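# Three arms lower ring frame over standing mast

## Task

Slide the ring frame down over the free-standing mast so that it rests flat on the low bars, with the mast still upright on its plate at the end. It only counts if everything stays in place without any robot holding it. Finally open the gripper and move the arms away.

## Robot and tools

ROBOTS. There are three identical i2rt Big YAM arms named arm1, arm2 and arm3. Each has six revolute joints, a two-finger gripper and a wrist camera. With joints 1 and 6 at 0 and the hand level and pointing forward, the wrist camera sits above the hand and looks toward the fingertips. The hand reaches about 1.0 m from the joint 1 axis. Two fixed room cameras, cam_high and cam_low, belong to no arm.

FRAMES. Everything is expressed in one shared scene frame: origin on the floor, +z up. "hand" means the point halfway between the fingertips (URDF link pinch). The hand's z axis runs along the fingers, and the fingers open and close along its y axis. Each arm's foot pose is real but never printed. Camera calibration is given per camera in OpenCV form: K in image pixels, distortion D, and T_world_to_cam (4x4, metres) mapping scene coordinates into the camera frame. The wrist cameras are 616x616 fisheye; cam_high and cam_low are 896x504 pinhole with radial distortion. Expect small offsets: fixed cameras can be off by a couple of degrees and several millimetres, and wrist-camera poses inherit errors from the reported joint angles.

execute_actions. Arguments: "actions", a list holding exactly one action or nothing, and optional "cameras", a list chosen from arm1_cam_wrist, arm2_cam_wrist, arm3_cam_wrist, cam_high, cam_low, all (omitted, null or ["all"] gives every camera; [] gives none). An action is an object keyed by robot name; under each name sits "joints", an object of absolute joint targets by name (not offsets). Each arm gets its own set; any subset of joints may be given. Names and ranges: joint1_rad -2.879 to 2.879 (rotation about the foot, positive counter-clockwise seen from above); joint2_rad 0 to 3.141 (shoulder, 0 is upper arm pointing back roughly level, positive raises and swings it forward); joint3_rad 0 to 3.019 (elbow, 0 is folded, positive opens); joint4_rad -1.692 to 1.57 (hand pitch, positive tips fingers up); joint5_rad -1.57 to 1.57 (hand side swing, positive toward the arm's right); joint6_rad -2.094 to 2.094 (hand roll, positive clockwise viewed from behind the hand); gripper_m 0 to 0.093, the fingertip gap in metres. Angles are radians. Completion tolerances are ±0.045, 0.14, 0.09, 0.055, 0.03, 0.035 rad and ±0.003 m respectively. All motions in an action begin together but may finish at different moments, and joints move at different speeds, so the hand can take a wide path. An unknown key or out-of-range number rejects the whole call and nothing moves. An empty action list just reports state and images. Example: {"arm1": {"joints": {"gripper_m": 0.05}}, "arm2": {"joints": {"joint1_rad": 0.3}}}.

wait: "seconds" from 0 to 10; commands nothing new and returns state and images. zoom_image: "camera" plus "region" [x0, y0, x1, y1] in pixels of that camera's latest full image, origin at top-left, at most 504x504. read_manual: returns only licence texts, no motion. finished_scene: "scene" is the current scene number; it ends the scene for good and reports success, then gives the next task if any.

READING RESULTS. Each result lists per-robot state including joint_positions, plus one image per requested camera in the order named by the "pictures" line. joint_status tells how each commanded motion ended: done; "off_target" (resting short of the target and possibly still pushing); "contact_stop" or "time_out" (the joint then holds where it stopped, though a timed-out joint may keep a nearby target and keep pushing; on_its_own will name it); "not_followed" after a "joint command not followed" line, which means a self/inter-arm collision check blocked that arm's joint targets (its gripper target still runs), and the blocked targets may be retried on later actions. on_its_own covers anything not commanded in this call; "held at" is the held target, not the actual position. If a call reports a stop, later motion calls in that same reply are skipped. A tiny change from the current reading may produce no motion. Leaving a joint out does not cancel an old target it may still be chasing; to relieve a push, command the joint its reported position.

CAUTIONS. The arms do not stop on contact and can push hard; prolonged pushing or holding a load heats motors. A MOTOR HOT line appears from 85 °C; at 100 °C that arm's motors and gripper release (OVER-TEMPERATURE FAULT) and it falls, with "limit_stop_at_motor_heat" shown in joint_status; resend targets afterward. A hard squeeze between two arms ends the run as a failure and a hard hit may too; nothing in the state reports arm-to-arm contact, and the collision check can react late and ignores fingers, gripper housings and wrist cameras. Objects touching robots are fine. Never knock anything onto the floor or out of the work area. Avoid dropping, slipping, slamming or heavy shoving; occasional outside nudges to loose items may occur. Gripper force is roughly 50 to 62 N per pad, sometimes less. Joints holding weight tend to sag. The simulation keeps running while you think, with the last command held. Finish with the frame resting on its own, grippers opened and arms retracted before ending the scene.

Each tool is called after ">>>" as name(argument=value, ...) on one line, values as JSON.

## Session

>>> execute_actions(actions=[])

Scene clock: 0.00 s.
arm1.joint_positions: joint1_rad=+0.374 joint2_rad=+0.529 joint3_rad=+1.402 joint4_rad=-1.309 joint5_rad=+0.266 joint6_rad=+0.212 gripper_m=+0.095
arm1.joint_status: not commanded
arm1.hand: x=+1.2485 y=-0.0270 z=+1.4111 quat_wxyz=(+0.034, +0.842, -0.014, -0.539) (m; scene frame)
arm2.joint_positions: joint1_rad=-0.400 joint2_rad=+0.508 joint3_rad=+1.411 joint4_rad=-1.502 joint5_rad=-0.002 joint6_rad=+0.001 gripper_m=+0.095
arm2.joint_status: not commanded
arm2.hand: x=-0.7082 y=+1.0918 z=+1.3593 quat_wxyz=(-0.347, -0.592, -0.657, +0.311) (m; scene frame)
arm3.joint_positions: joint1_rad=-0.378 joint2_rad=+0.621 joint3_rad=+1.384 joint4_rad=-1.443 joint5_rad=+0.055 joint6_rad=-0.379 gripper_m=+0.094
arm3.joint_status: not commanded
arm3.hand: x=-0.5441 y=-1.1336 z=+1.3686 quat_wxyz=(-0.433, +0.425, -0.794, -0.027) (m; scene frame)
pictures: arm1_cam_wrist, arm2_cam_wrist, arm3_cam_wrist, cam_high, cam_low
Images, in order (width x height): arm1_cam_wrist 616x616, arm2_cam_wrist 616x616, arm3_cam_wrist 616x616, cam_high 896x504, cam_low 896x504.

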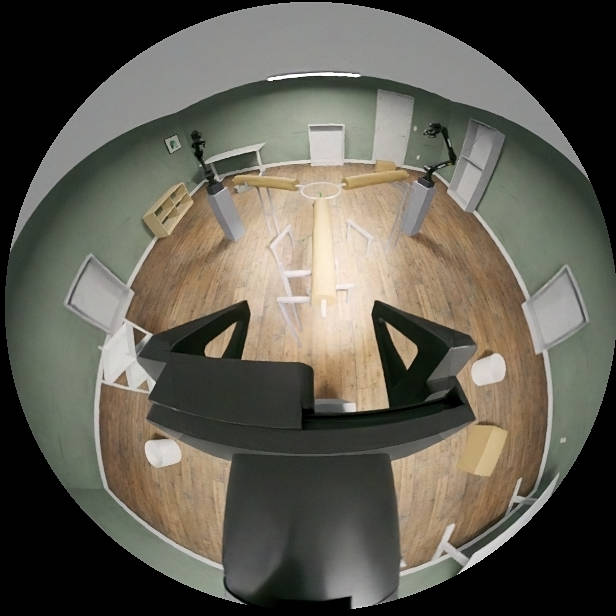

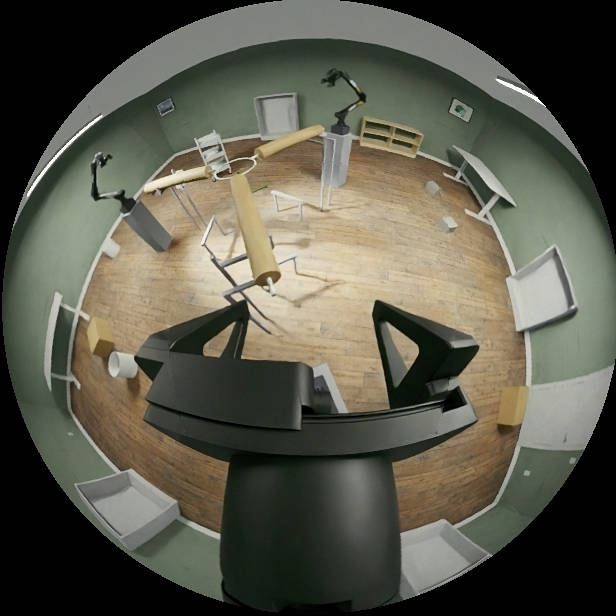

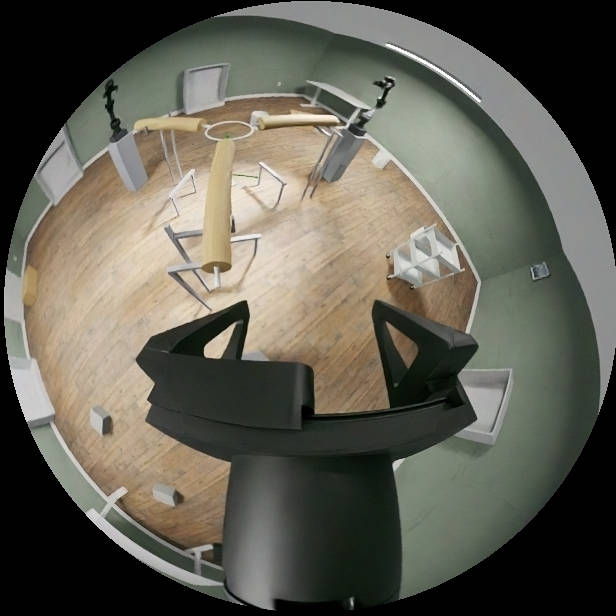

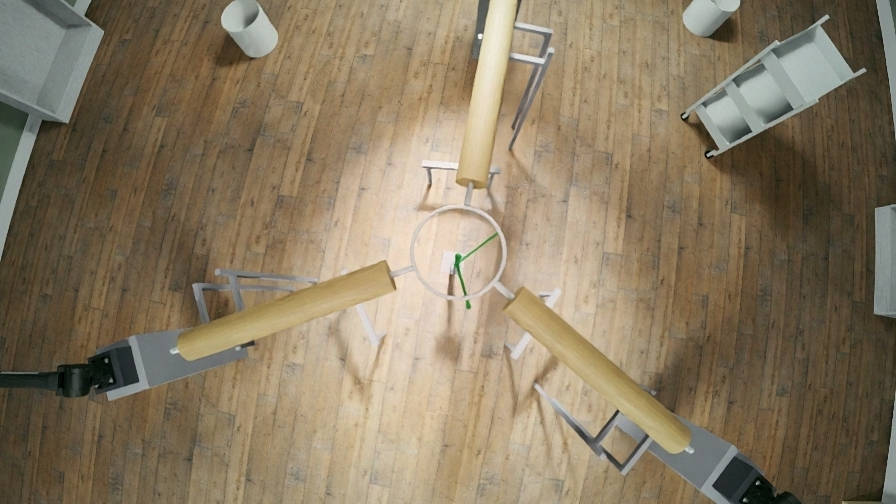

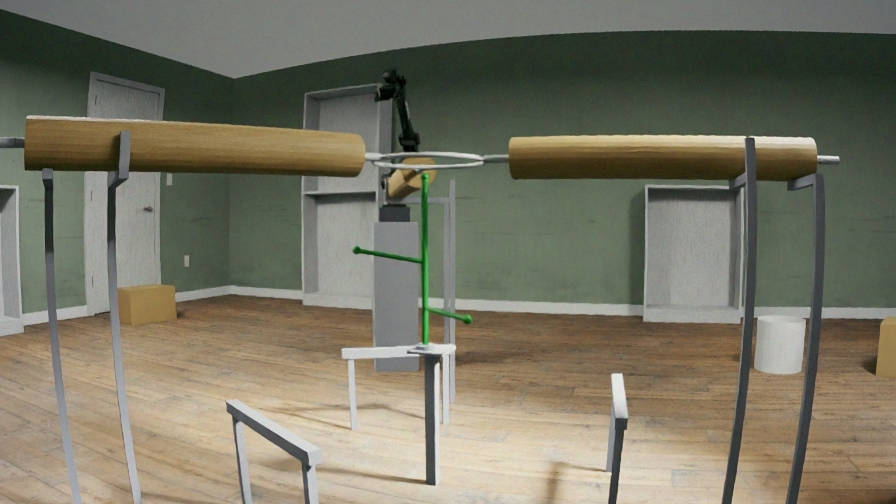

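>>> zoom_image(camera="cam_high", region=[320, 0, 700, 380])

>>> zoom_image(camera="cam_high", region=[80, 240, 420, 420])

>>> zoom_image(camera="cam_high", region=[480, 270, 800, 504])

>>> zoom_image(camera="cam_low", region=[600, 100, 896, 260])

Region (320, 0, 700, 380) of cam_high's 896x504 image, scaled by 1.326, with more detail than that image has.

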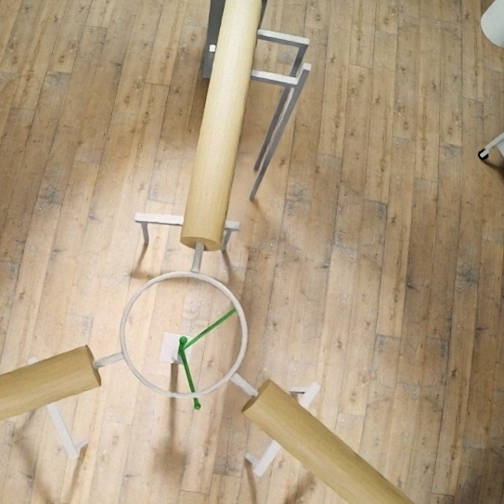

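Region (80, 240, 420, 420) of cam_high's 896x504 image, scaled by 1.482, with more detail than that image has; it fills the top 267 rows of this view, and the rest is white.

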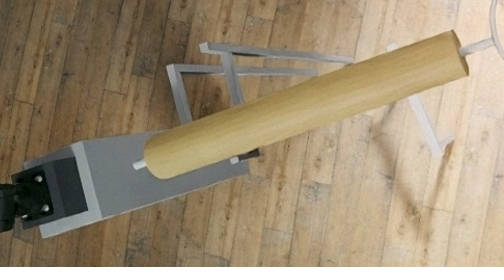

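Region (480, 270, 800, 504) of cam_high's 896x504 image, scaled by 1.575, with more detail than that image has; it fills the top 369 rows of this view, and the rest is white.

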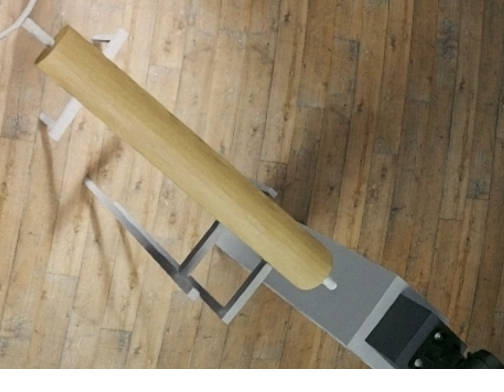

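Region (600, 100, 896, 260) of cam_low's 896x504 image, scaled by 1.703, with more detail than that image has; it fills the top 272 rows of this view, and the rest is white.

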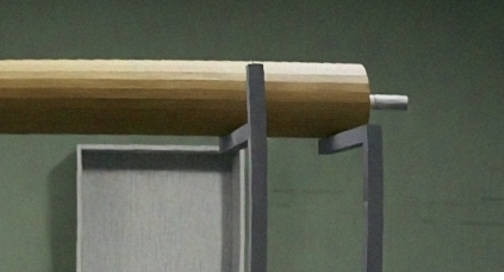

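>>> execute_actions(actions=[{"arm1":{"joints":{"joint1_rad":0.065,"joint2_rad":1.565,"joint3_rad":1.389,"joint4_rad":-1.396,"joint5_rad":0,"joint6_rad":0.065,"gripper_m":0.07}},"arm2":{"joints":{"joint1_rad":-0.08,"joint2_rad":1.5,"joint3_rad":1.317,"joint4_rad":-1.387,"joint5_rad":0,"joint6_rad":-0.08,"gripper_m":0.07}},"arm3":{"joints":{"joint1_rad":0.04,"joint2_rad":1.363,"joint3_rad":1.174,"joint4_rad":-1.382,"joint5_rad":0,"joint6_rad":0.04,"gripper_m":0.07}}}])

Scene clock: 3.47 s.
arm1.joint_positions: joint1_rad=+0.072 joint2_rad=+1.578 joint3_rad=+1.368 joint4_rad=-1.380 joint5_rad=+0.003 joint6_rad=+0.073 gripper_m=+0.070
arm1.joint_status: all done
arm1.hand: x=+0.9874 y=-0.0190 z=+1.0207 quat_wxyz=(-0.007, +1.000, -0.017, +0.014) (m; scene frame)
arm2.joint_positions: joint1_rad=-0.085 joint2_rad=+1.500 joint3_rad=+1.310 joint4_rad=-1.391 joint5_rad=-0.001 joint6_rad=-0.063 gripper_m=+0.070
arm2.joint_status: all done
arm2.hand: x=-0.5480 y=+0.8577 z=+1.0186 quat_wxyz=(+0.005, -0.517, -0.856, -0.004) (m; scene frame)
arm3.joint_positions: joint1_rad=+0.034 joint2_rad=+1.362 joint3_rad=+1.169 joint4_rad=-1.393 joint5_rad=+0.002 joint6_rad=+0.031 gripper_m=+0.070
arm3.joint_status: all done
arm3.hand: x=-0.5331 y=-0.9273 z=+1.0487 quat_wxyz=(+0.004, +0.484, -0.875, +0.007) (m; scene frame)
pictures: arm1_cam_wrist, arm2_cam_wrist, arm3_cam_wrist, cam_high, cam_low
camera_calibration (this result's frames):
arm1_cam_wrist: T_world_to_cam=[[0.0282778, 0.999358, 0.0220075, -0.0299614], [0.79393, -0.0358311, 0.606953, -1.39829], [0.607352, 0.000309145, -0.794433, 0.333212], [0, 0, 0, 1]] pos_world=[0.908614, -0.0202631, 1.11407]
arm2_cam_wrist: T_world_to_cam=[[-0.881369, -0.47234, 0.00913112, -0.0940215], [-0.375219, 0.711628, 0.593966, -1.41904], [-0.287052, 0.520078, -0.804438, 0.342907], [0, 0, 0, 1]] pos_world=[-0.516885, 0.787078, 1.11957]
arm3_cam_wrist: T_world_to_cam=[[0.83588, -0.548685, 0.0157888, -0.0802825], [-0.446075, -0.662237, 0.602046, -1.48236], [-0.319878, -0.510281, -0.798305, 0.317697], [0, 0, 0, 1]] pos_world=[-0.492513, -0.863608, 1.14734]
Images, in order (width x height): arm1_cam_wrist 616x616, arm2_cam_wrist 616x616, arm3_cam_wrist 616x616, cam_high 896x504, cam_low 896x504.

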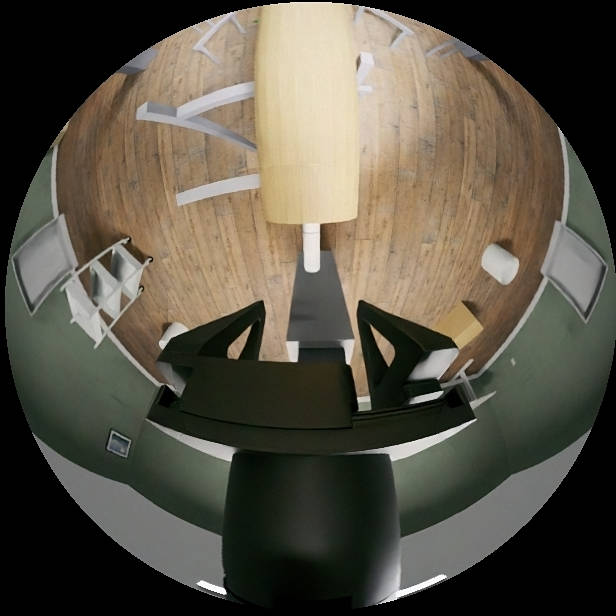

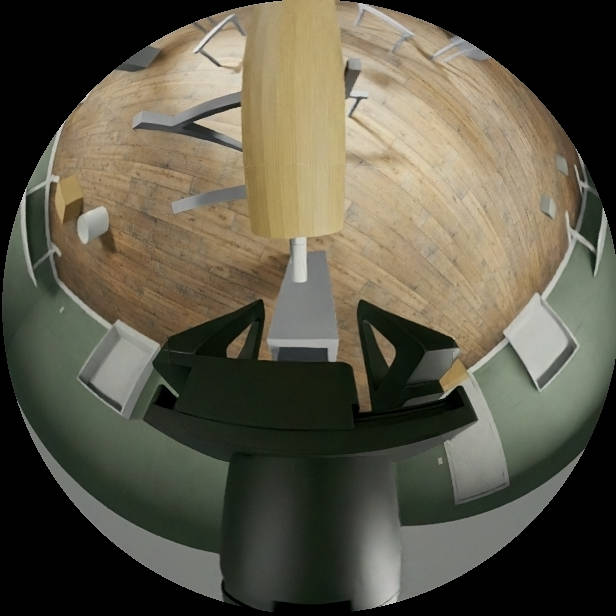

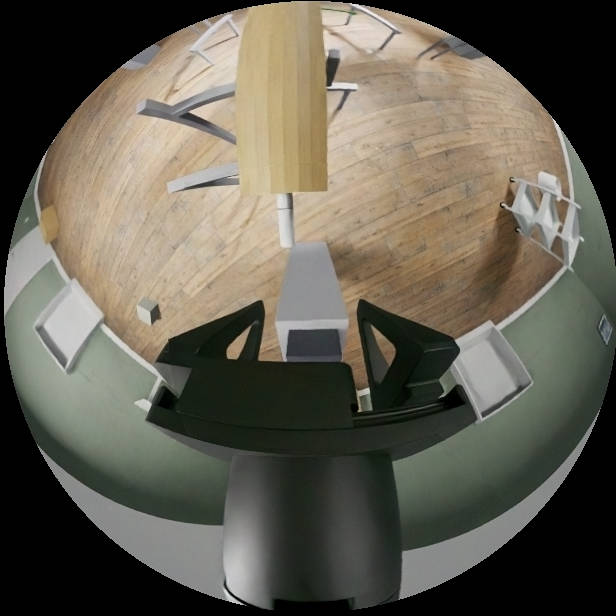

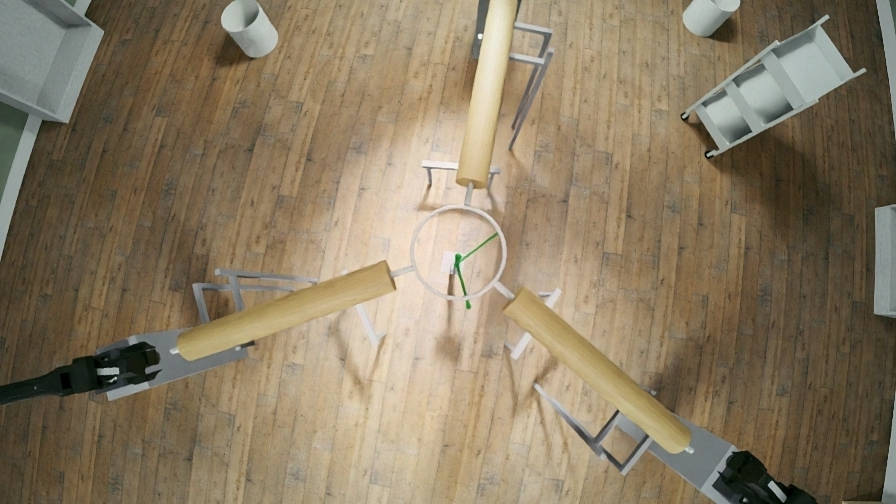

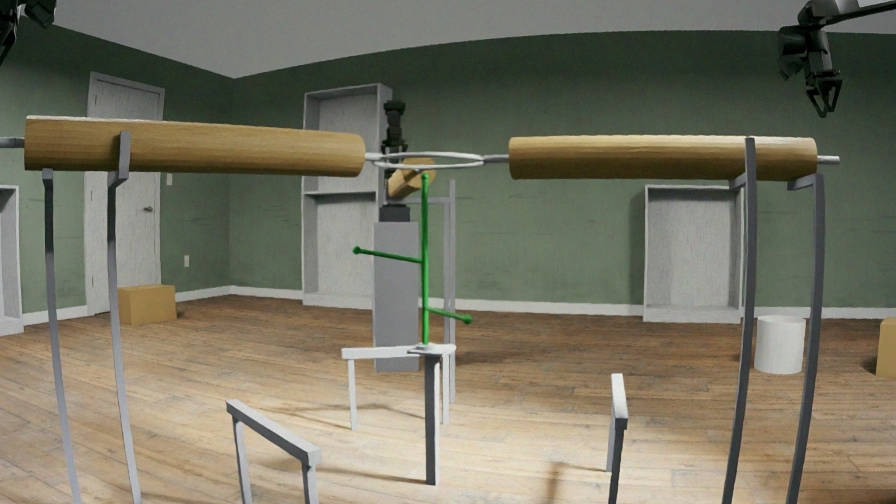

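>>> execute_actions(actions=[{"arm1":{"joints":{"joint6_rad":0.05,"gripper_m":0.09}},"arm2":{"joints":{"joint1_rad":-0.043,"gripper_m":0.09}},"arm3":{"joints":{"joint1_rad":0.127,"joint6_rad":0.095,"gripper_m":0.09}}}], cameras=[])

>>> execute_actions(actions=[{"arm1":{"joints":{"joint2_rad":1.675,"joint3_rad":1.16,"joint4_rad":-1.05}},"arm2":{"joints":{"joint2_rad":1.57,"joint3_rad":1.055,"joint4_rad":-1.051}},"arm3":{"joints":{"joint2_rad":1.597,"joint3_rad":0.996,"joint4_rad":-0.966}}}])

Scene clock: 4.97 s.
arm1.joint_positions: joint1_rad=+0.072 joint2_rad=+1.578 joint3_rad=+1.368 joint4_rad=-1.380 joint5_rad=+0.003 joint6_rad=+0.058 gripper_m=+0.090
arm1.joint_status: all done
arm1.hand: x=+0.9874 y=-0.0190 z=+1.0207 quat_wxyz=(-0.007, +1.000, -0.009, +0.014) (m; scene frame)
arm2.joint_positions: joint1_rad=-0.046 joint2_rad=+1.500 joint3_rad=+1.310 joint4_rad=-1.391 joint5_rad=-0.001 joint6_rad=-0.064 gripper_m=+0.090
arm2.joint_status: all done
arm2.hand: x=-0.5330 y=+0.8648 z=+1.0186 quat_wxyz=(+0.005, -0.501, -0.865, -0.004) (m; scene frame)
arm3.joint_positions: joint1_rad=+0.125 joint2_rad=+1.362 joint3_rad=+1.169 joint4_rad=-1.393 joint5_rad=+0.002 joint6_rad=+0.086 gripper_m=+0.090
arm3.joint_status: all done
arm3.hand: x=-0.5638 y=-0.9110 z=+1.0485 quat_wxyz=(+0.003, +0.500, -0.866, +0.007) (m; scene frame)
pictures: none
No camera images: the call's "cameras" was empty. Leave "cameras" out to get every camera's image.

Scene clock: 6.13 s.
arm1.joint_positions: joint1_rad=+0.072 joint2_rad=+1.698 joint3_rad=+1.137 joint4_rad=-1.066 joint5_rad=+0.003 joint6_rad=+0.058 gripper_m=+0.090
arm1.joint_status: all done
arm1.hand: x=+1.0030 y=-0.0172 z=+0.8864 quat_wxyz=(-0.008, +0.999, -0.009, +0.033) (m; scene frame)
arm2.joint_positions: joint1_rad=-0.046 joint2_rad=+1.573 joint3_rad=+1.045 joint4_rad=-1.062 joint5_rad=-0.001 joint6_rad=-0.064 gripper_m=+0.090
arm2.joint_status: all done
arm2.hand: x=-0.5415 y=+0.8825 z=+0.8946 quat_wxyz=(+0.008, -0.501, -0.865, -0.007) (m; scene frame)
arm3.joint_positions: joint1_rad=+0.125 joint2_rad=+1.595 joint3_rad=+0.984 joint4_rad=-0.981 joint5_rad=+0.003 joint6_rad=+0.089 gripper_m=+0.090
arm3.joint_status: all done
arm3.hand: x=-0.5518 y=-0.8879 z=+0.8952 quat_wxyz=(+0.005, +0.498, -0.867, +0.009) (m; scene frame)
pictures: arm1_cam_wrist, arm2_cam_wrist, arm3_cam_wrist, cam_high, cam_low
camera_calibration (this result's frames):
arm1_cam_wrist: T_world_to_cam=[[0.0125339, 0.999645, 0.0235206, -0.0148418], [0.771267, -0.0246357, 0.636035, -1.33196], [0.636388, 0.0101686, -0.771302, 0.16759], [0, 0, 0, 1]] pos_world=[0.920827, -0.0196813, 0.976781]
arm2_cam_wrist: T_world_to_cam=[[-0.862486, -0.50601, 0.00848828, -0.0349696], [-0.400291, 0.692359, 0.600338, -1.36283], [-0.309654, 0.514385, -0.799701, 0.220626], [0, 0, 0, 1]] pos_world=[-0.50737, 0.812384, 0.994888]
arm3_cam_wrist: T_world_to_cam=[[0.853831, -0.520235, 0.0180794, -0.00753493], [-0.423145, -0.673416, 0.606184, -1.37323], [-0.303183, -0.525229, -0.795119, 0.20231], [0, 0, 0, 1]] pos_world=[-0.513305, -0.822417, 0.993426]
Images, in order (width x height): arm1_cam_wrist 616x616, arm2_cam_wrist 616x616, arm3_cam_wrist 616x616, cam_high 896x504, cam_low 896x504.

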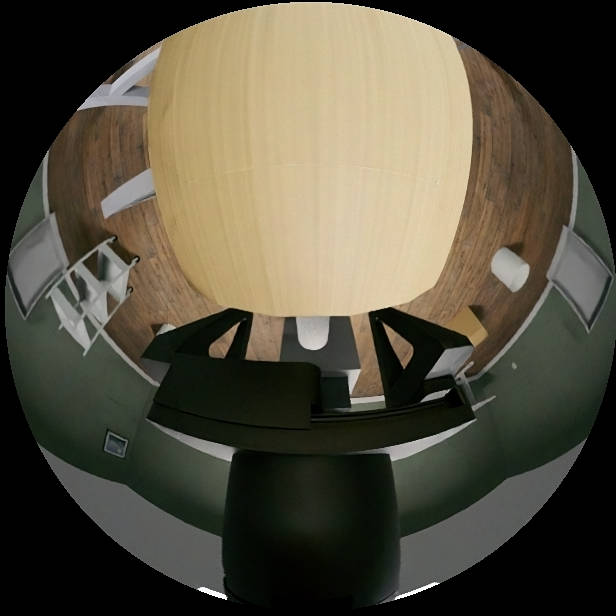

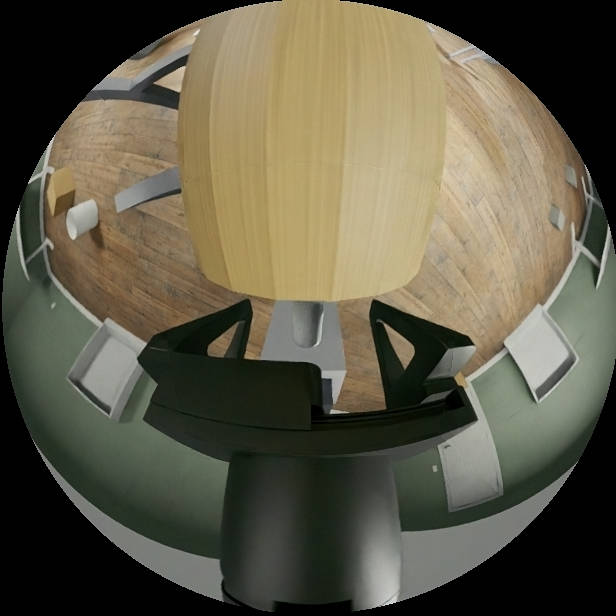

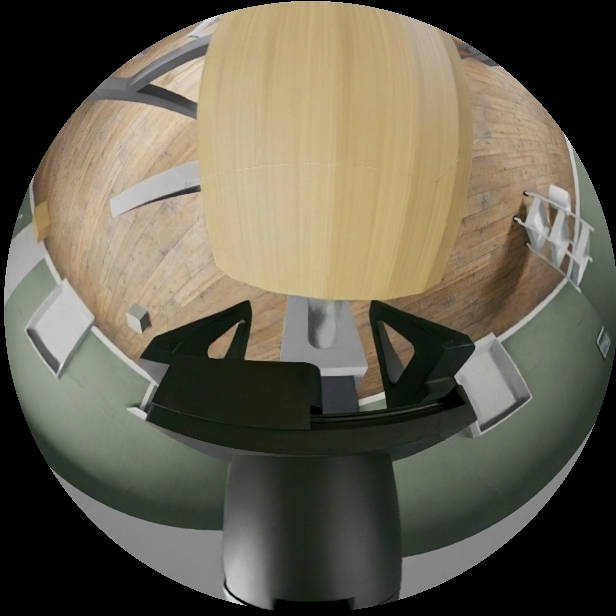

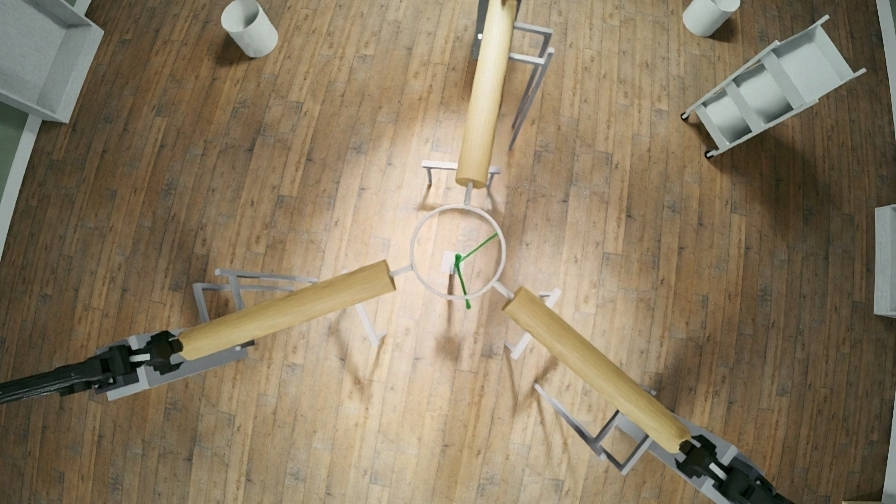

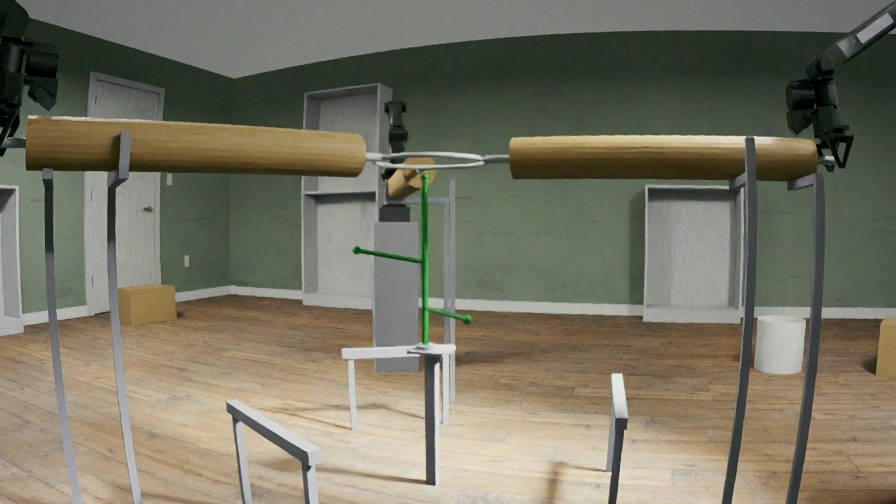

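>>> execute_actions(actions=[{"arm1":{"joints":{"joint4_rad":-1.02,"gripper_m":0.05}},"arm2":{"joints":{"joint2_rad":1.585,"joint4_rad":-1.03,"gripper_m":0.05}},"arm3":{"joints":{"joint1_rad":0.098,"joint2_rad":1.612,"joint4_rad":-0.945,"gripper_m":0.05}}}], cameras=[])

>>> execute_actions(actions=[{"arm1":{"joints":{"gripper_m":0}},"arm2":{"joints":{"gripper_m":0}},"arm3":{"joints":{"gripper_m":0}}}], cameras=["cam_low"])

Scene clock: 7.07 s.
arm1.joint_positions: joint1_rad=+0.072 joint2_rad=+1.698 joint3_rad=+1.137 joint4_rad=-1.037 joint5_rad=+0.003 joint6_rad=+0.057 gripper_m=+0.050
arm1.joint_status: all done
arm1.hand: x=+0.9957 y=-0.0175 z=+0.8860 quat_wxyz=(-0.007, +1.000, -0.009, +0.018) (m; scene frame)
arm2.joint_positions: joint1_rad=-0.046 joint2_rad=+1.573 joint3_rad=+1.045 joint4_rad=-1.041 joint5_rad=-0.001 joint6_rad=-0.064 gripper_m=+0.050
arm2.joint_status: all done
arm2.hand: x=-0.5393 y=+0.8779 z=+0.8945 quat_wxyz=(-0.001, -0.501, -0.866, -0.001) (m; scene frame)
arm3.joint_positions: joint1_rad=+0.112 joint2_rad=+1.597 joint3_rad=+0.984 joint4_rad=-0.960 joint5_rad=+0.003 joint6_rad=+0.089 gripper_m=+0.050
arm3.joint_status: all done
arm3.hand: x=-0.5450 y=-0.8859 z=+0.8944 quat_wxyz=(-0.002, +0.493, -0.870, +0.004) (m; scene frame)
pictures: none
No camera images: the call's "cameras" was empty. Leave "cameras" out to get every camera's image.

Scene clock: 7.67 s.
arm1.joint_positions: joint1_rad=+0.072 joint2_rad=+1.698 joint3_rad=+1.137 joint4_rad=-1.034 joint5_rad=+0.005 joint6_rad=+0.044 gripper_m=+0.018
arm1.joint_status: gripper_m off_target (ended at +0.018, target +0.000)
arm1.hand: x=+0.9951 y=-0.0172 z=+0.8861 quat_wxyz=(-0.008, +1.000, -0.002, +0.016) (m; scene frame)
arm2.joint_positions: joint1_rad=-0.045 joint2_rad=+1.573 joint3_rad=+1.045 joint4_rad=-1.041 joint5_rad=-0.007 joint6_rad=-0.061 gripper_m=+0.019
arm2.joint_status: gripper_m off_target (ended at +0.019, target +0.000)
arm2.hand: x=-0.5378 y=+0.8786 z=+0.8945 quat_wxyz=(-0.002, -0.502, -0.865, -0.003) (m; scene frame)
arm3.joint_positions: joint1_rad=+0.109 joint2_rad=+1.597 joint3_rad=+0.984 joint4_rad=-0.960 joint5_rad=+0.004 joint6_rad=+0.091 gripper_m=+0.019
arm3.joint_status: gripper_m off_target (ended at +0.019, target +0.000)
arm3.hand: x=-0.5438 y=-0.8865 z=+0.8943 quat_wxyz=(-0.003, +0.491, -0.871, +0.005) (m; scene frame)
pictures: cam_low
Images, in order (width x height): cam_low 896x504.

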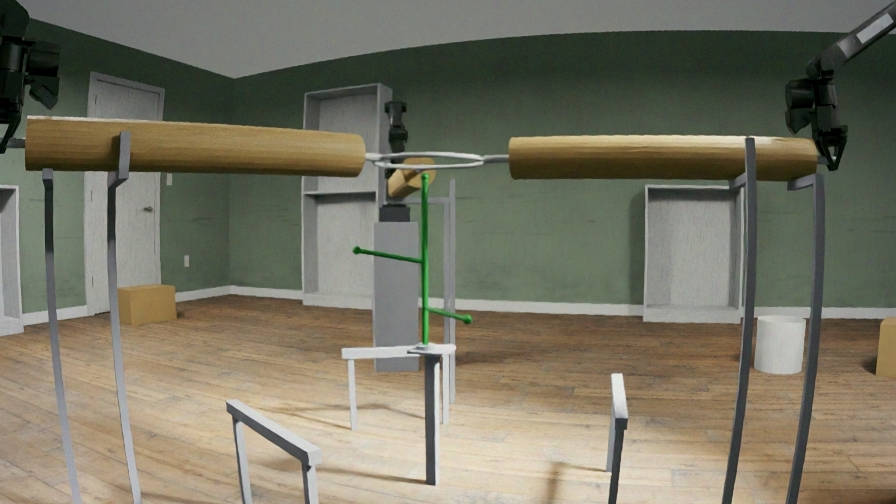

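>>> execute_actions(actions=[{"arm1":{"joints":{"joint2_rad":1.595,"joint3_rad":1.245,"joint4_rad":-1.21}},"arm2":{"joints":{"joint1_rad":-0.045,"joint2_rad":1.485,"joint3_rad":1.157,"joint4_rad":-1.22}},"arm3":{"joints":{"joint1_rad":0.109,"joint2_rad":1.496,"joint3_rad":1.085,"joint4_rad":-1.138}}}], cameras=[])

>>> execute_actions(actions=[{"arm1":{"joints":{"joint2_rad":1.543,"joint3_rad":1.36,"joint4_rad":-1.38}},"arm2":{"joints":{"joint2_rad":1.44,"joint3_rad":1.285,"joint4_rad":-1.392}},"arm3":{"joints":{"joint2_rad":1.437,"joint3_rad":1.201,"joint4_rad":-1.313}}}], cameras=["cam_low","cam_high"])

Scene clock: 9.13 s.
arm1.joint_positions: joint1_rad=+0.072 joint2_rad=+1.622 joint3_rad=+1.206 joint4_rad=-1.174 joint5_rad=+0.005 joint6_rad=+0.044 gripper_m=+0.018
arm1.joint_status: all done
arm1.hand: x=+0.9955 y=-0.0177 z=+0.9423 quat_wxyz=(-0.008, +1.000, -0.002, +0.014) (m; scene frame)
arm2.joint_positions: joint1_rad=-0.045 joint2_rad=+1.491 joint3_rad=+1.125 joint4_rad=-1.190 joint5_rad=-0.004 joint6_rad=-0.060 gripper_m=+0.019
arm2.joint_status: all done
arm2.hand: x=-0.5389 y=+0.8795 z=+0.9545 quat_wxyz=(-0.007, -0.502, -0.865, +0.001) (m; scene frame)
arm3.joint_positions: joint1_rad=+0.109 joint2_rad=+1.502 joint3_rad=+1.048 joint4_rad=-1.109 joint5_rad=+0.003 joint6_rad=+0.091 gripper_m=+0.019
arm3.joint_status: all done
arm3.hand: x=-0.5456 y=-0.8887 z=+0.9523 quat_wxyz=(-0.006, +0.491, -0.871, +0.001) (m; scene frame)
pictures: none
No camera images: the call's "cameras" was empty. Leave "cameras" out to get every camera's image.

Scene clock: 10.03 s.
arm1.joint_positions: joint1_rad=+0.072 joint2_rad=+1.573 joint3_rad=+1.315 joint4_rad=-1.342 joint5_rad=+0.004 joint6_rad=+0.044 gripper_m=+0.018
arm1.joint_status: all done
arm1.hand: x=+0.9963 y=-0.0183 z=+1.0031 quat_wxyz=(-0.008, +1.000, -0.002, +0.019) (m; scene frame)
arm2.joint_positions: joint1_rad=-0.045 joint2_rad=+1.451 joint3_rad=+1.244 joint4_rad=-1.361 joint5_rad=-0.004 joint6_rad=-0.060 gripper_m=+0.019
arm2.joint_status: all done
arm2.hand: x=-0.5394 y=+0.8803 z=+1.0141 quat_wxyz=(-0.002, -0.502, -0.865, -0.002) (m; scene frame)
arm3.joint_positions: joint1_rad=+0.109 joint2_rad=+1.445 joint3_rad=+1.154 joint4_rad=-1.283 joint5_rad=+0.001 joint6_rad=+0.092 gripper_m=+0.019
arm3.joint_status: all done
arm3.hand: x=-0.5469 y=-0.8902 z=+1.0120 quat_wxyz=(-0.002, +0.490, -0.871, +0.003) (m; scene frame)
pictures: cam_high, cam_low
Images, in order (width x height): cam_high 896x504, cam_low 896x504.

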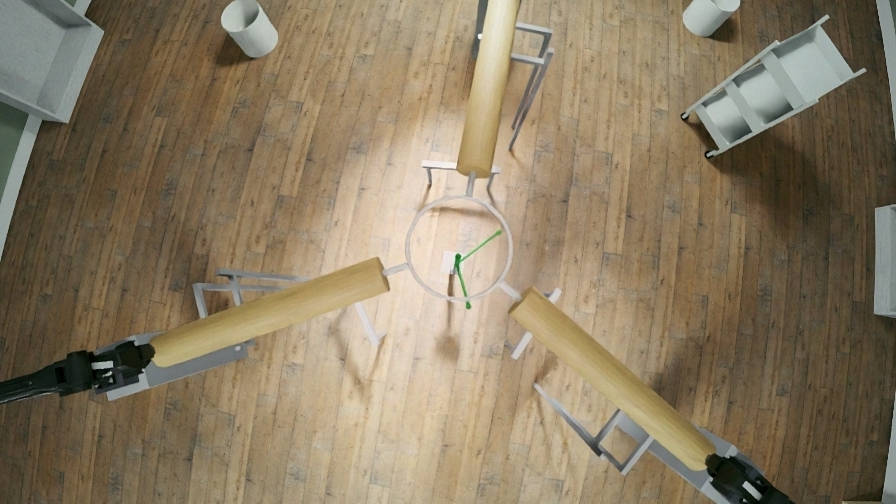

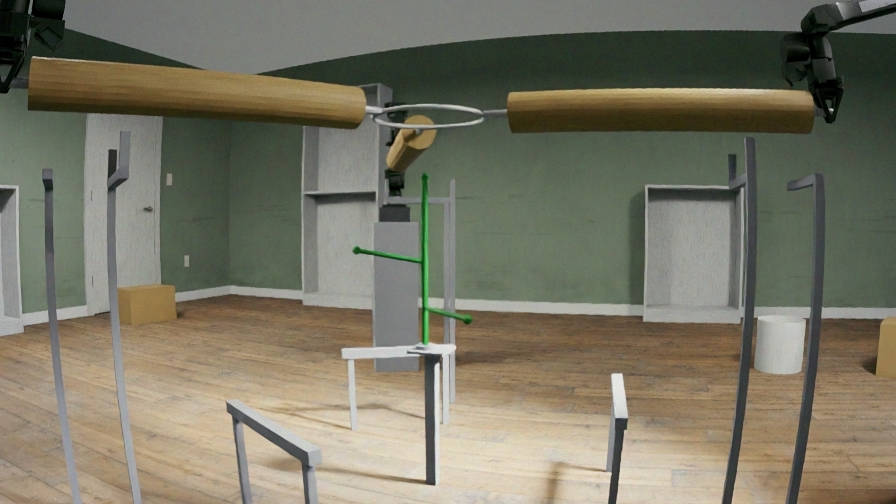

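>>> execute_actions(actions=[{"arm1":{"joints":{"joint1_rad":-0.19,"joint2_rad":1.59,"joint3_rad":1.428,"joint4_rad":-1.393,"joint6_rad":-0.335}},"arm2":{"joints":{"joint1_rad":-0.31,"joint2_rad":1.525,"joint3_rad":1.385,"joint4_rad":-1.407,"joint6_rad":-0.445}},"arm3":{"joints":{"joint1_rad":-0.175,"joint2_rad":1.485,"joint3_rad":1.26,"joint4_rad":-1.322,"joint6_rad":-0.31}}}], cameras=[])

>>> execute_actions(actions=[{"arm1":{"joints":{"joint1_rad":-0.4,"joint2_rad":1.73,"joint3_rad":1.612,"joint4_rad":-1.434,"joint6_rad":-0.66}},"arm2":{"joints":{"joint1_rad":-0.513,"joint2_rad":1.693,"joint3_rad":1.592,"joint4_rad":-1.444,"joint6_rad":-0.762}},"arm3":{"joints":{"joint1_rad":-0.403,"joint2_rad":1.625,"joint3_rad":1.425,"joint4_rad":-1.345,"joint6_rad":-0.653}}}])

Scene clock: 11.90 s.
arm1.joint_positions: joint1_rad=-0.184 joint2_rad=+1.612 joint3_rad=+1.379 joint4_rad=-1.380 joint5_rad=+0.003 joint6_rad=-0.326 gripper_m=+0.018
arm1.joint_status: all done
arm1.hand: x=+0.9929 y=+0.0994 z=+1.0110 quat_wxyz=(-0.001, +0.998, +0.055, +0.025) (m; scene frame)
arm2.joint_positions: joint1_rad=-0.301 joint2_rad=+1.543 joint3_rad=+1.335 joint4_rad=-1.400 joint5_rad=-0.004 joint6_rad=-0.412 gripper_m=+0.019
arm2.joint_status: all done
arm2.hand: x=-0.6354 y=+0.8207 z=+1.0100 quat_wxyz=(+0.010, -0.460, -0.888, -0.017) (m; scene frame)
arm3.joint_positions: joint1_rad=-0.171 joint2_rad=+1.498 joint3_rad=+1.212 joint4_rad=-1.316 joint5_rad=+0.004 joint6_rad=-0.297 gripper_m=+0.019
arm3.joint_status: all done
arm3.hand: x=-0.4429 y=-0.9441 z=+1.0131 quat_wxyz=(+0.012, +0.537, -0.844, +0.008) (m; scene frame)
pictures: none
No camera images: the call's "cameras" was empty. Leave "cameras" out to get every camera's image.

Scene clock: 12.97 s.
arm1.joint_positions: joint1_rad=-0.390 joint2_rad=+1.771 joint3_rad=+1.555 joint4_rad=-1.421 joint5_rad=+0.007 joint6_rad=-0.646 gripper_m=+0.018
arm1.joint_status: all done
arm1.hand: x=+0.9742 y=+0.2130 z=+1.0005 quat_wxyz=(+0.010, +0.993, +0.112, +0.035) (m; scene frame)
arm2.joint_positions: joint1_rad=-0.505 joint2_rad=+1.717 joint3_rad=+1.529 joint4_rad=-1.438 joint5_rad=+0.001 joint6_rad=-0.727 gripper_m=+0.019
arm2.joint_status: all done
arm2.hand: x=-0.7260 y=+0.7493 z=+1.0021 quat_wxyz=(+0.012, -0.409, -0.912, -0.025) (m; scene frame)
arm3.joint_positions: joint1_rad=-0.401 joint2_rad=+1.651 joint3_rad=+1.367 joint4_rad=-1.341 joint5_rad=+0.007 joint6_rad=-0.640 gripper_m=+0.019
arm3.joint_status: all done
arm3.hand: x=-0.3362 y=-0.9873 z=+1.0040 quat_wxyz=(+0.025, +0.583, -0.812, +0.005) (m; scene frame)
pictures: arm1_cam_wrist, arm2_cam_wrist, arm3_cam_wrist, cam_high, cam_low
camera_calibration (this result's frames):
arm1_cam_wrist: T_world_to_cam=[[-0.226259, 0.973876, -0.0192869, 0.0337063], [0.747173, 0.186225, 0.638007, -1.40006], [0.624932, 0.129944, -0.769789, 0.255805], [0, 0, 0, 1]] pos_world=[0.893852, 0.19466, 1.09081]
arm2_cam_wrist: T_world_to_cam=[[-0.741349, -0.670661, -0.0248087, -0.0176285], [-0.538965, 0.572931, 0.617468, -1.43735], [-0.399898, 0.471131, -0.786204, 0.271367], [0, 0, 0, 1]] pos_world=[-0.679231, 0.683831, 1.10043]
arm3_cam_wrist: T_world_to_cam=[[0.941019, -0.338107, -0.0128937, -0.0050365], [-0.255123, -0.734058, 0.629342, -1.44144], [-0.22225, -0.588933, -0.777022, 0.248124], [0, 0, 0, 1]] pos_world=[-0.307859, -0.913673, 1.09989]
Images, in order (width x height): arm1_cam_wrist 616x616, arm2_cam_wrist 616x616, arm3_cam_wrist 616x616, cam_high 896x504, cam_low 896x504.

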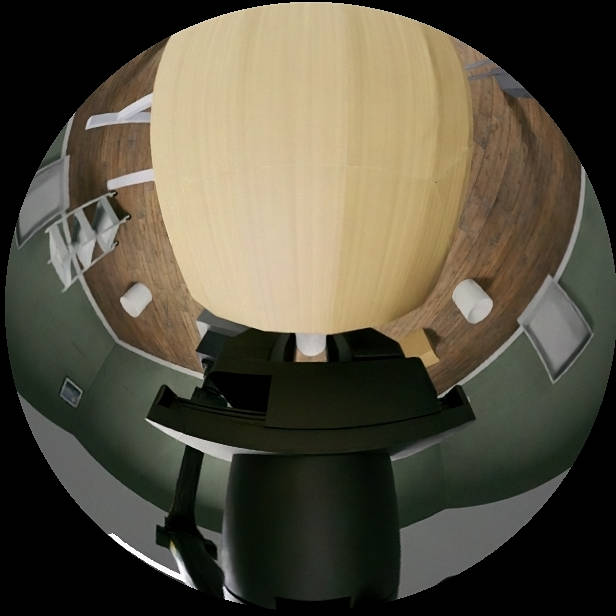

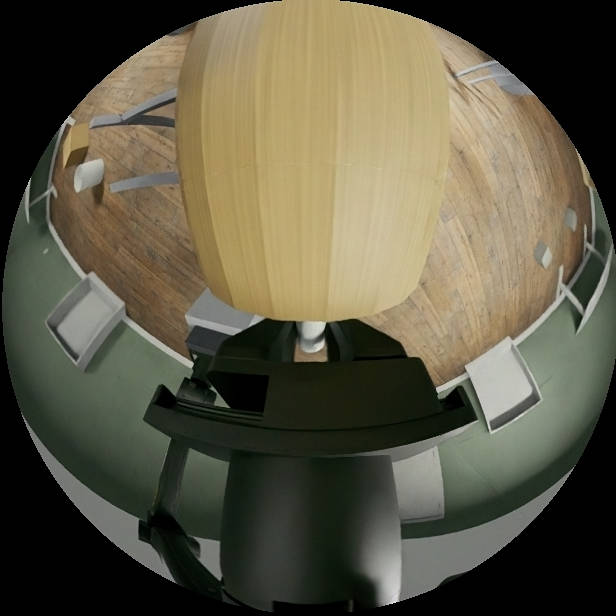

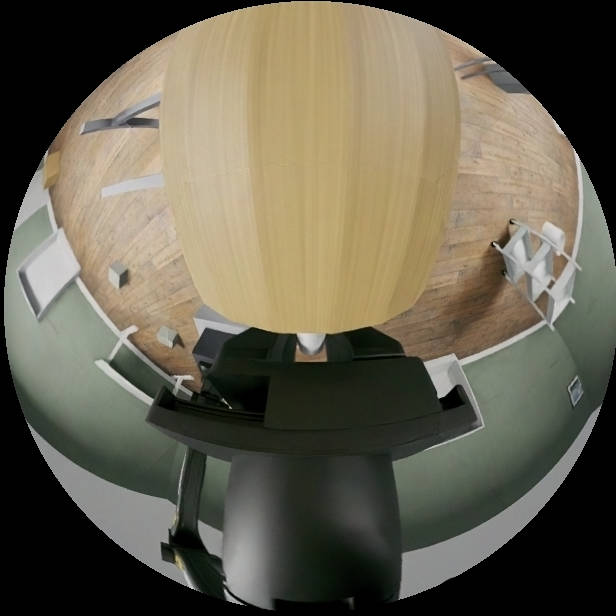

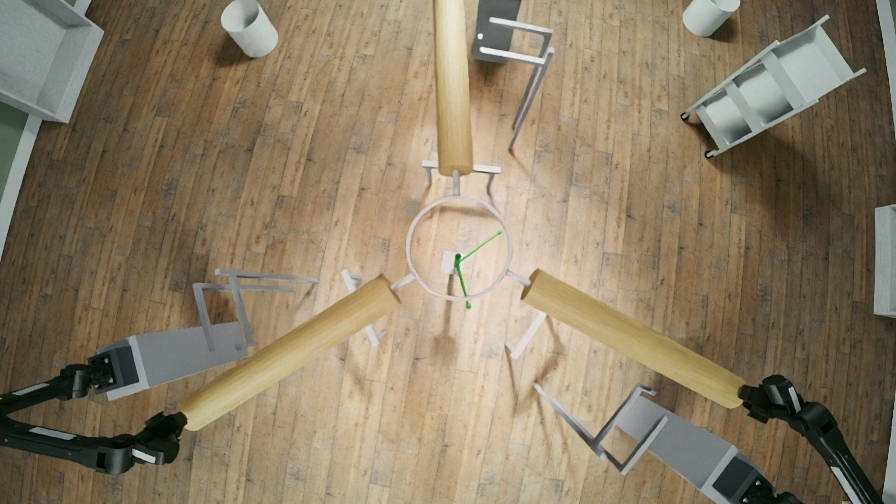

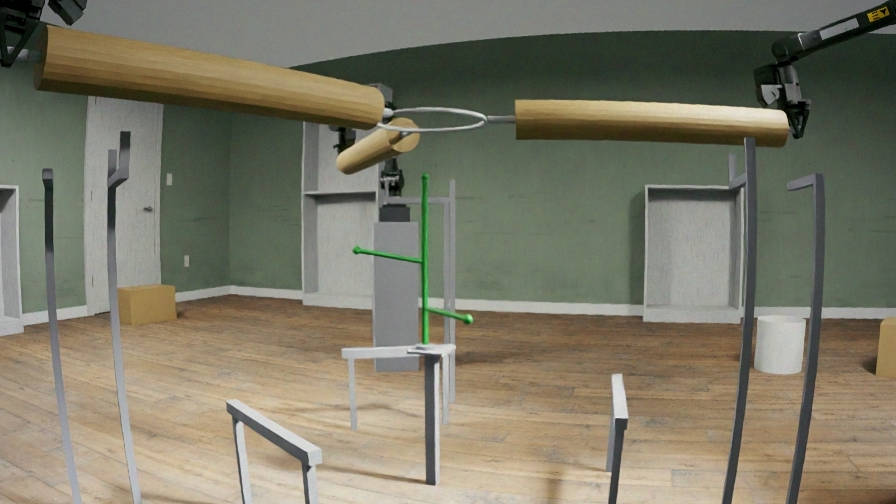

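>>> execute_actions(actions=[{"arm1":{"joints":{"joint2_rad":1.774,"joint3_rad":1.424,"joint4_rad":-1.125}},"arm2":{"joints":{"joint2_rad":1.741,"joint3_rad":1.414,"joint4_rad":-1.167,"joint6_rad":-0.78}},"arm3":{"joints":{"joint2_rad":1.694,"joint3_rad":1.266,"joint4_rad":-1.065}}}], cameras=["cam_high"])

>>> execute_actions(actions=[{"arm1":{"joints":{"joint2_rad":1.892,"joint3_rad":1.332,"joint4_rad":-0.915}},"arm2":{"joints":{"joint2_rad":1.851,"joint3_rad":1.309,"joint4_rad":-0.952}},"arm3":{"joints":{"joint2_rad":1.828,"joint3_rad":1.177,"joint4_rad":-0.843}}}], cameras=["cam_high","cam_low"])

Scene clock: 15.80 s.
arm1.joint_positions: joint1_rad=-0.394 joint2_rad=+1.818 joint3_rad=+1.391 joint4_rad=-1.154 joint5_rad=+0.006 joint6_rad=-0.653 gripper_m=+0.018
arm1.joint_status: all done
arm1.hand: x=+0.9714 y=+0.2179 z=+0.9165 quat_wxyz=(-0.004, +0.993, +0.113, +0.011) (m; scene frame)
arm2.joint_positions: joint1_rad=-0.508 joint2_rad=+1.769 joint3_rad=+1.380 joint4_rad=-1.203 joint5_rad=+0.001 joint6_rad=-0.740 gripper_m=+0.019
arm2.joint_status: joint6_rad time_out (moved -0.013 of -0.053); the others done
arm2.on_its_own: joint6_rad reads -0.740 and still pushes toward -0.780 since a time_out
arm2.hand: x=-0.7277 y=+0.7445 z=+0.9213 quat_wxyz=(+0.005, -0.405, -0.914, -0.011) (m; scene frame)
arm3.joint_positions: joint1_rad=-0.404 joint2_rad=+1.727 joint3_rad=+1.237 joint4_rad=-1.103 joint5_rad=+0.014 joint6_rad=-0.646 gripper_m=+0.019
arm3.joint_status: all done
arm3.hand: x=-0.3291 y=-0.9860 z=+0.9224 quat_wxyz=(+0.009, +0.585, -0.811, +0.009) (m; scene frame)
pictures: cam_high
Images, in order (width x height): cam_high 896x504.

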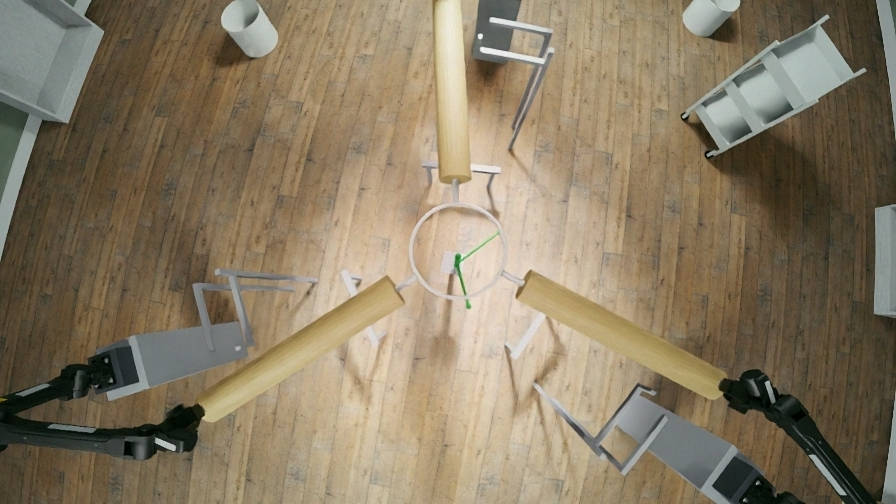

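not run: a stop came earlier in this reply.

>>> execute_actions(actions=[{"arm1":{"joints":{"joint2_rad":1.888,"joint3_rad":1.33,"joint4_rad":-0.905}},"arm2":{"joints":{"joint2_rad":1.843,"joint3_rad":1.307,"joint4_rad":-0.937,"joint6_rad":-0.75}},"arm3":{"joints":{"joint2_rad":1.818,"joint3_rad":1.172,"joint4_rad":-0.828}}}], cameras=[])

>>> execute_actions(actions=[{"arm1":{"joints":{"joint2_rad":2.045,"joint3_rad":1.291,"joint4_rad":-0.712}},"arm2":{"joints":{"joint2_rad":1.995,"joint3_rad":1.253,"joint4_rad":-0.734}},"arm3":{"joints":{"joint2_rad":1.994,"joint3_rad":1.137,"joint4_rad":-0.619}}}], cameras=["cam_high","cam_low"])

Scene clock: 17.07 s.
arm1.joint_positions: joint1_rad=-0.396 joint2_rad=+1.941 joint3_rad=+1.299 joint4_rad=-0.926 joint5_rad=+0.006 joint6_rad=-0.656 gripper_m=+0.018
arm1.joint_status: all done
arm1.hand: x=+0.9695 y=+0.2211 z=+0.8237 quat_wxyz=(-0.008, +0.993, +0.114, +0.005) (m; scene frame)
arm2.joint_positions: joint1_rad=-0.510 joint2_rad=+1.880 joint3_rad=+1.273 joint4_rad=-0.972 joint5_rad=+0.003 joint6_rad=-0.740 gripper_m=+0.019
arm2.joint_status: all done
arm2.hand: x=-0.7290 y=+0.7421 z=+0.8302 quat_wxyz=(+0.003, -0.406, -0.914, -0.004) (m; scene frame)
arm3.joint_positions: joint1_rad=-0.405 joint2_rad=+1.857 joint3_rad=+1.147 joint4_rad=-0.861 joint5_rad=+0.014 joint6_rad=-0.649 gripper_m=+0.019
arm3.joint_status: all done
arm3.hand: x=-0.3250 y=-0.9842 z=+0.8339 quat_wxyz=(-0.002, +0.586, -0.811, +0.009) (m; scene frame)
pictures: none
No camera images: the call's "cameras" was empty. Leave "cameras" out to get every camera's image.

Scene clock: 18.07 s.
arm1.joint_positions: joint1_rad=-0.400 joint2_rad=+2.100 joint3_rad=+1.270 joint4_rad=-0.728 joint5_rad=+0.006 joint6_rad=-0.661 gripper_m=+0.018
arm1.joint_status: all done
arm1.hand: x=+0.9682 y=+0.2252 z=+0.7345 quat_wxyz=(-0.010, +0.993, +0.114, +0.001) (m; scene frame)
arm2.joint_positions: joint1_rad=-0.513 joint2_rad=+2.035 joint3_rad=+1.225 joint4_rad=-0.760 joint5_rad=+0.002 joint6_rad=-0.741 gripper_m=+0.019
arm2.joint_status: all done
arm2.hand: x=-0.7304 y=+0.7404 z=+0.7396 quat_wxyz=(+0.001, -0.407, -0.913, +0.000) (m; scene frame)
arm3.joint_positions: joint1_rad=-0.406 joint2_rad=+2.033 joint3_rad=+1.118 joint4_rad=-0.644 joint5_rad=+0.014 joint6_rad=-0.653 gripper_m=+0.019
arm3.joint_status: all done
arm3.hand: x=-0.3209 y=-0.9826 z=+0.7448 quat_wxyz=(-0.008, +0.586, -0.810, +0.009) (m; scene frame)
pictures: cam_high, cam_low
Images, in order (width x height): cam_high 896x504, cam_low 896x504.

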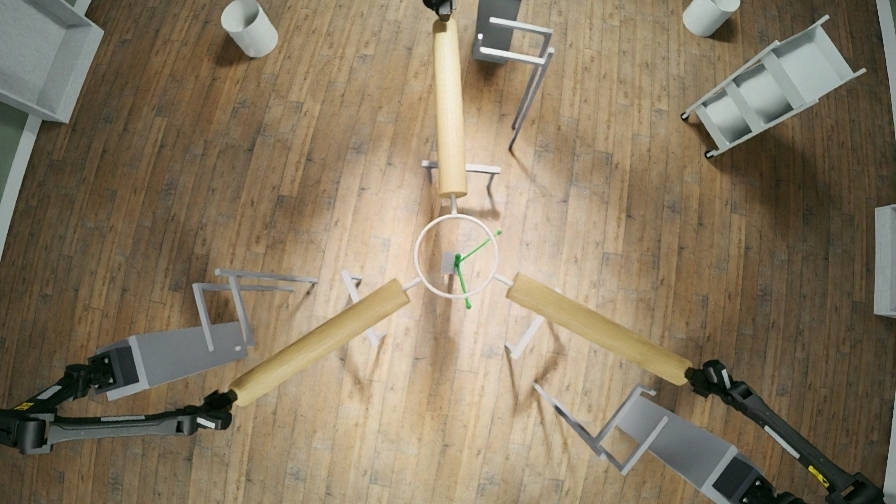

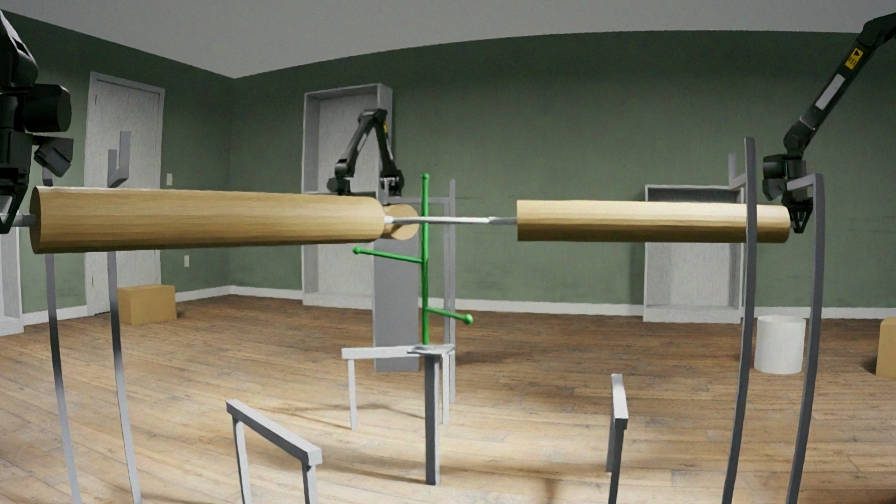

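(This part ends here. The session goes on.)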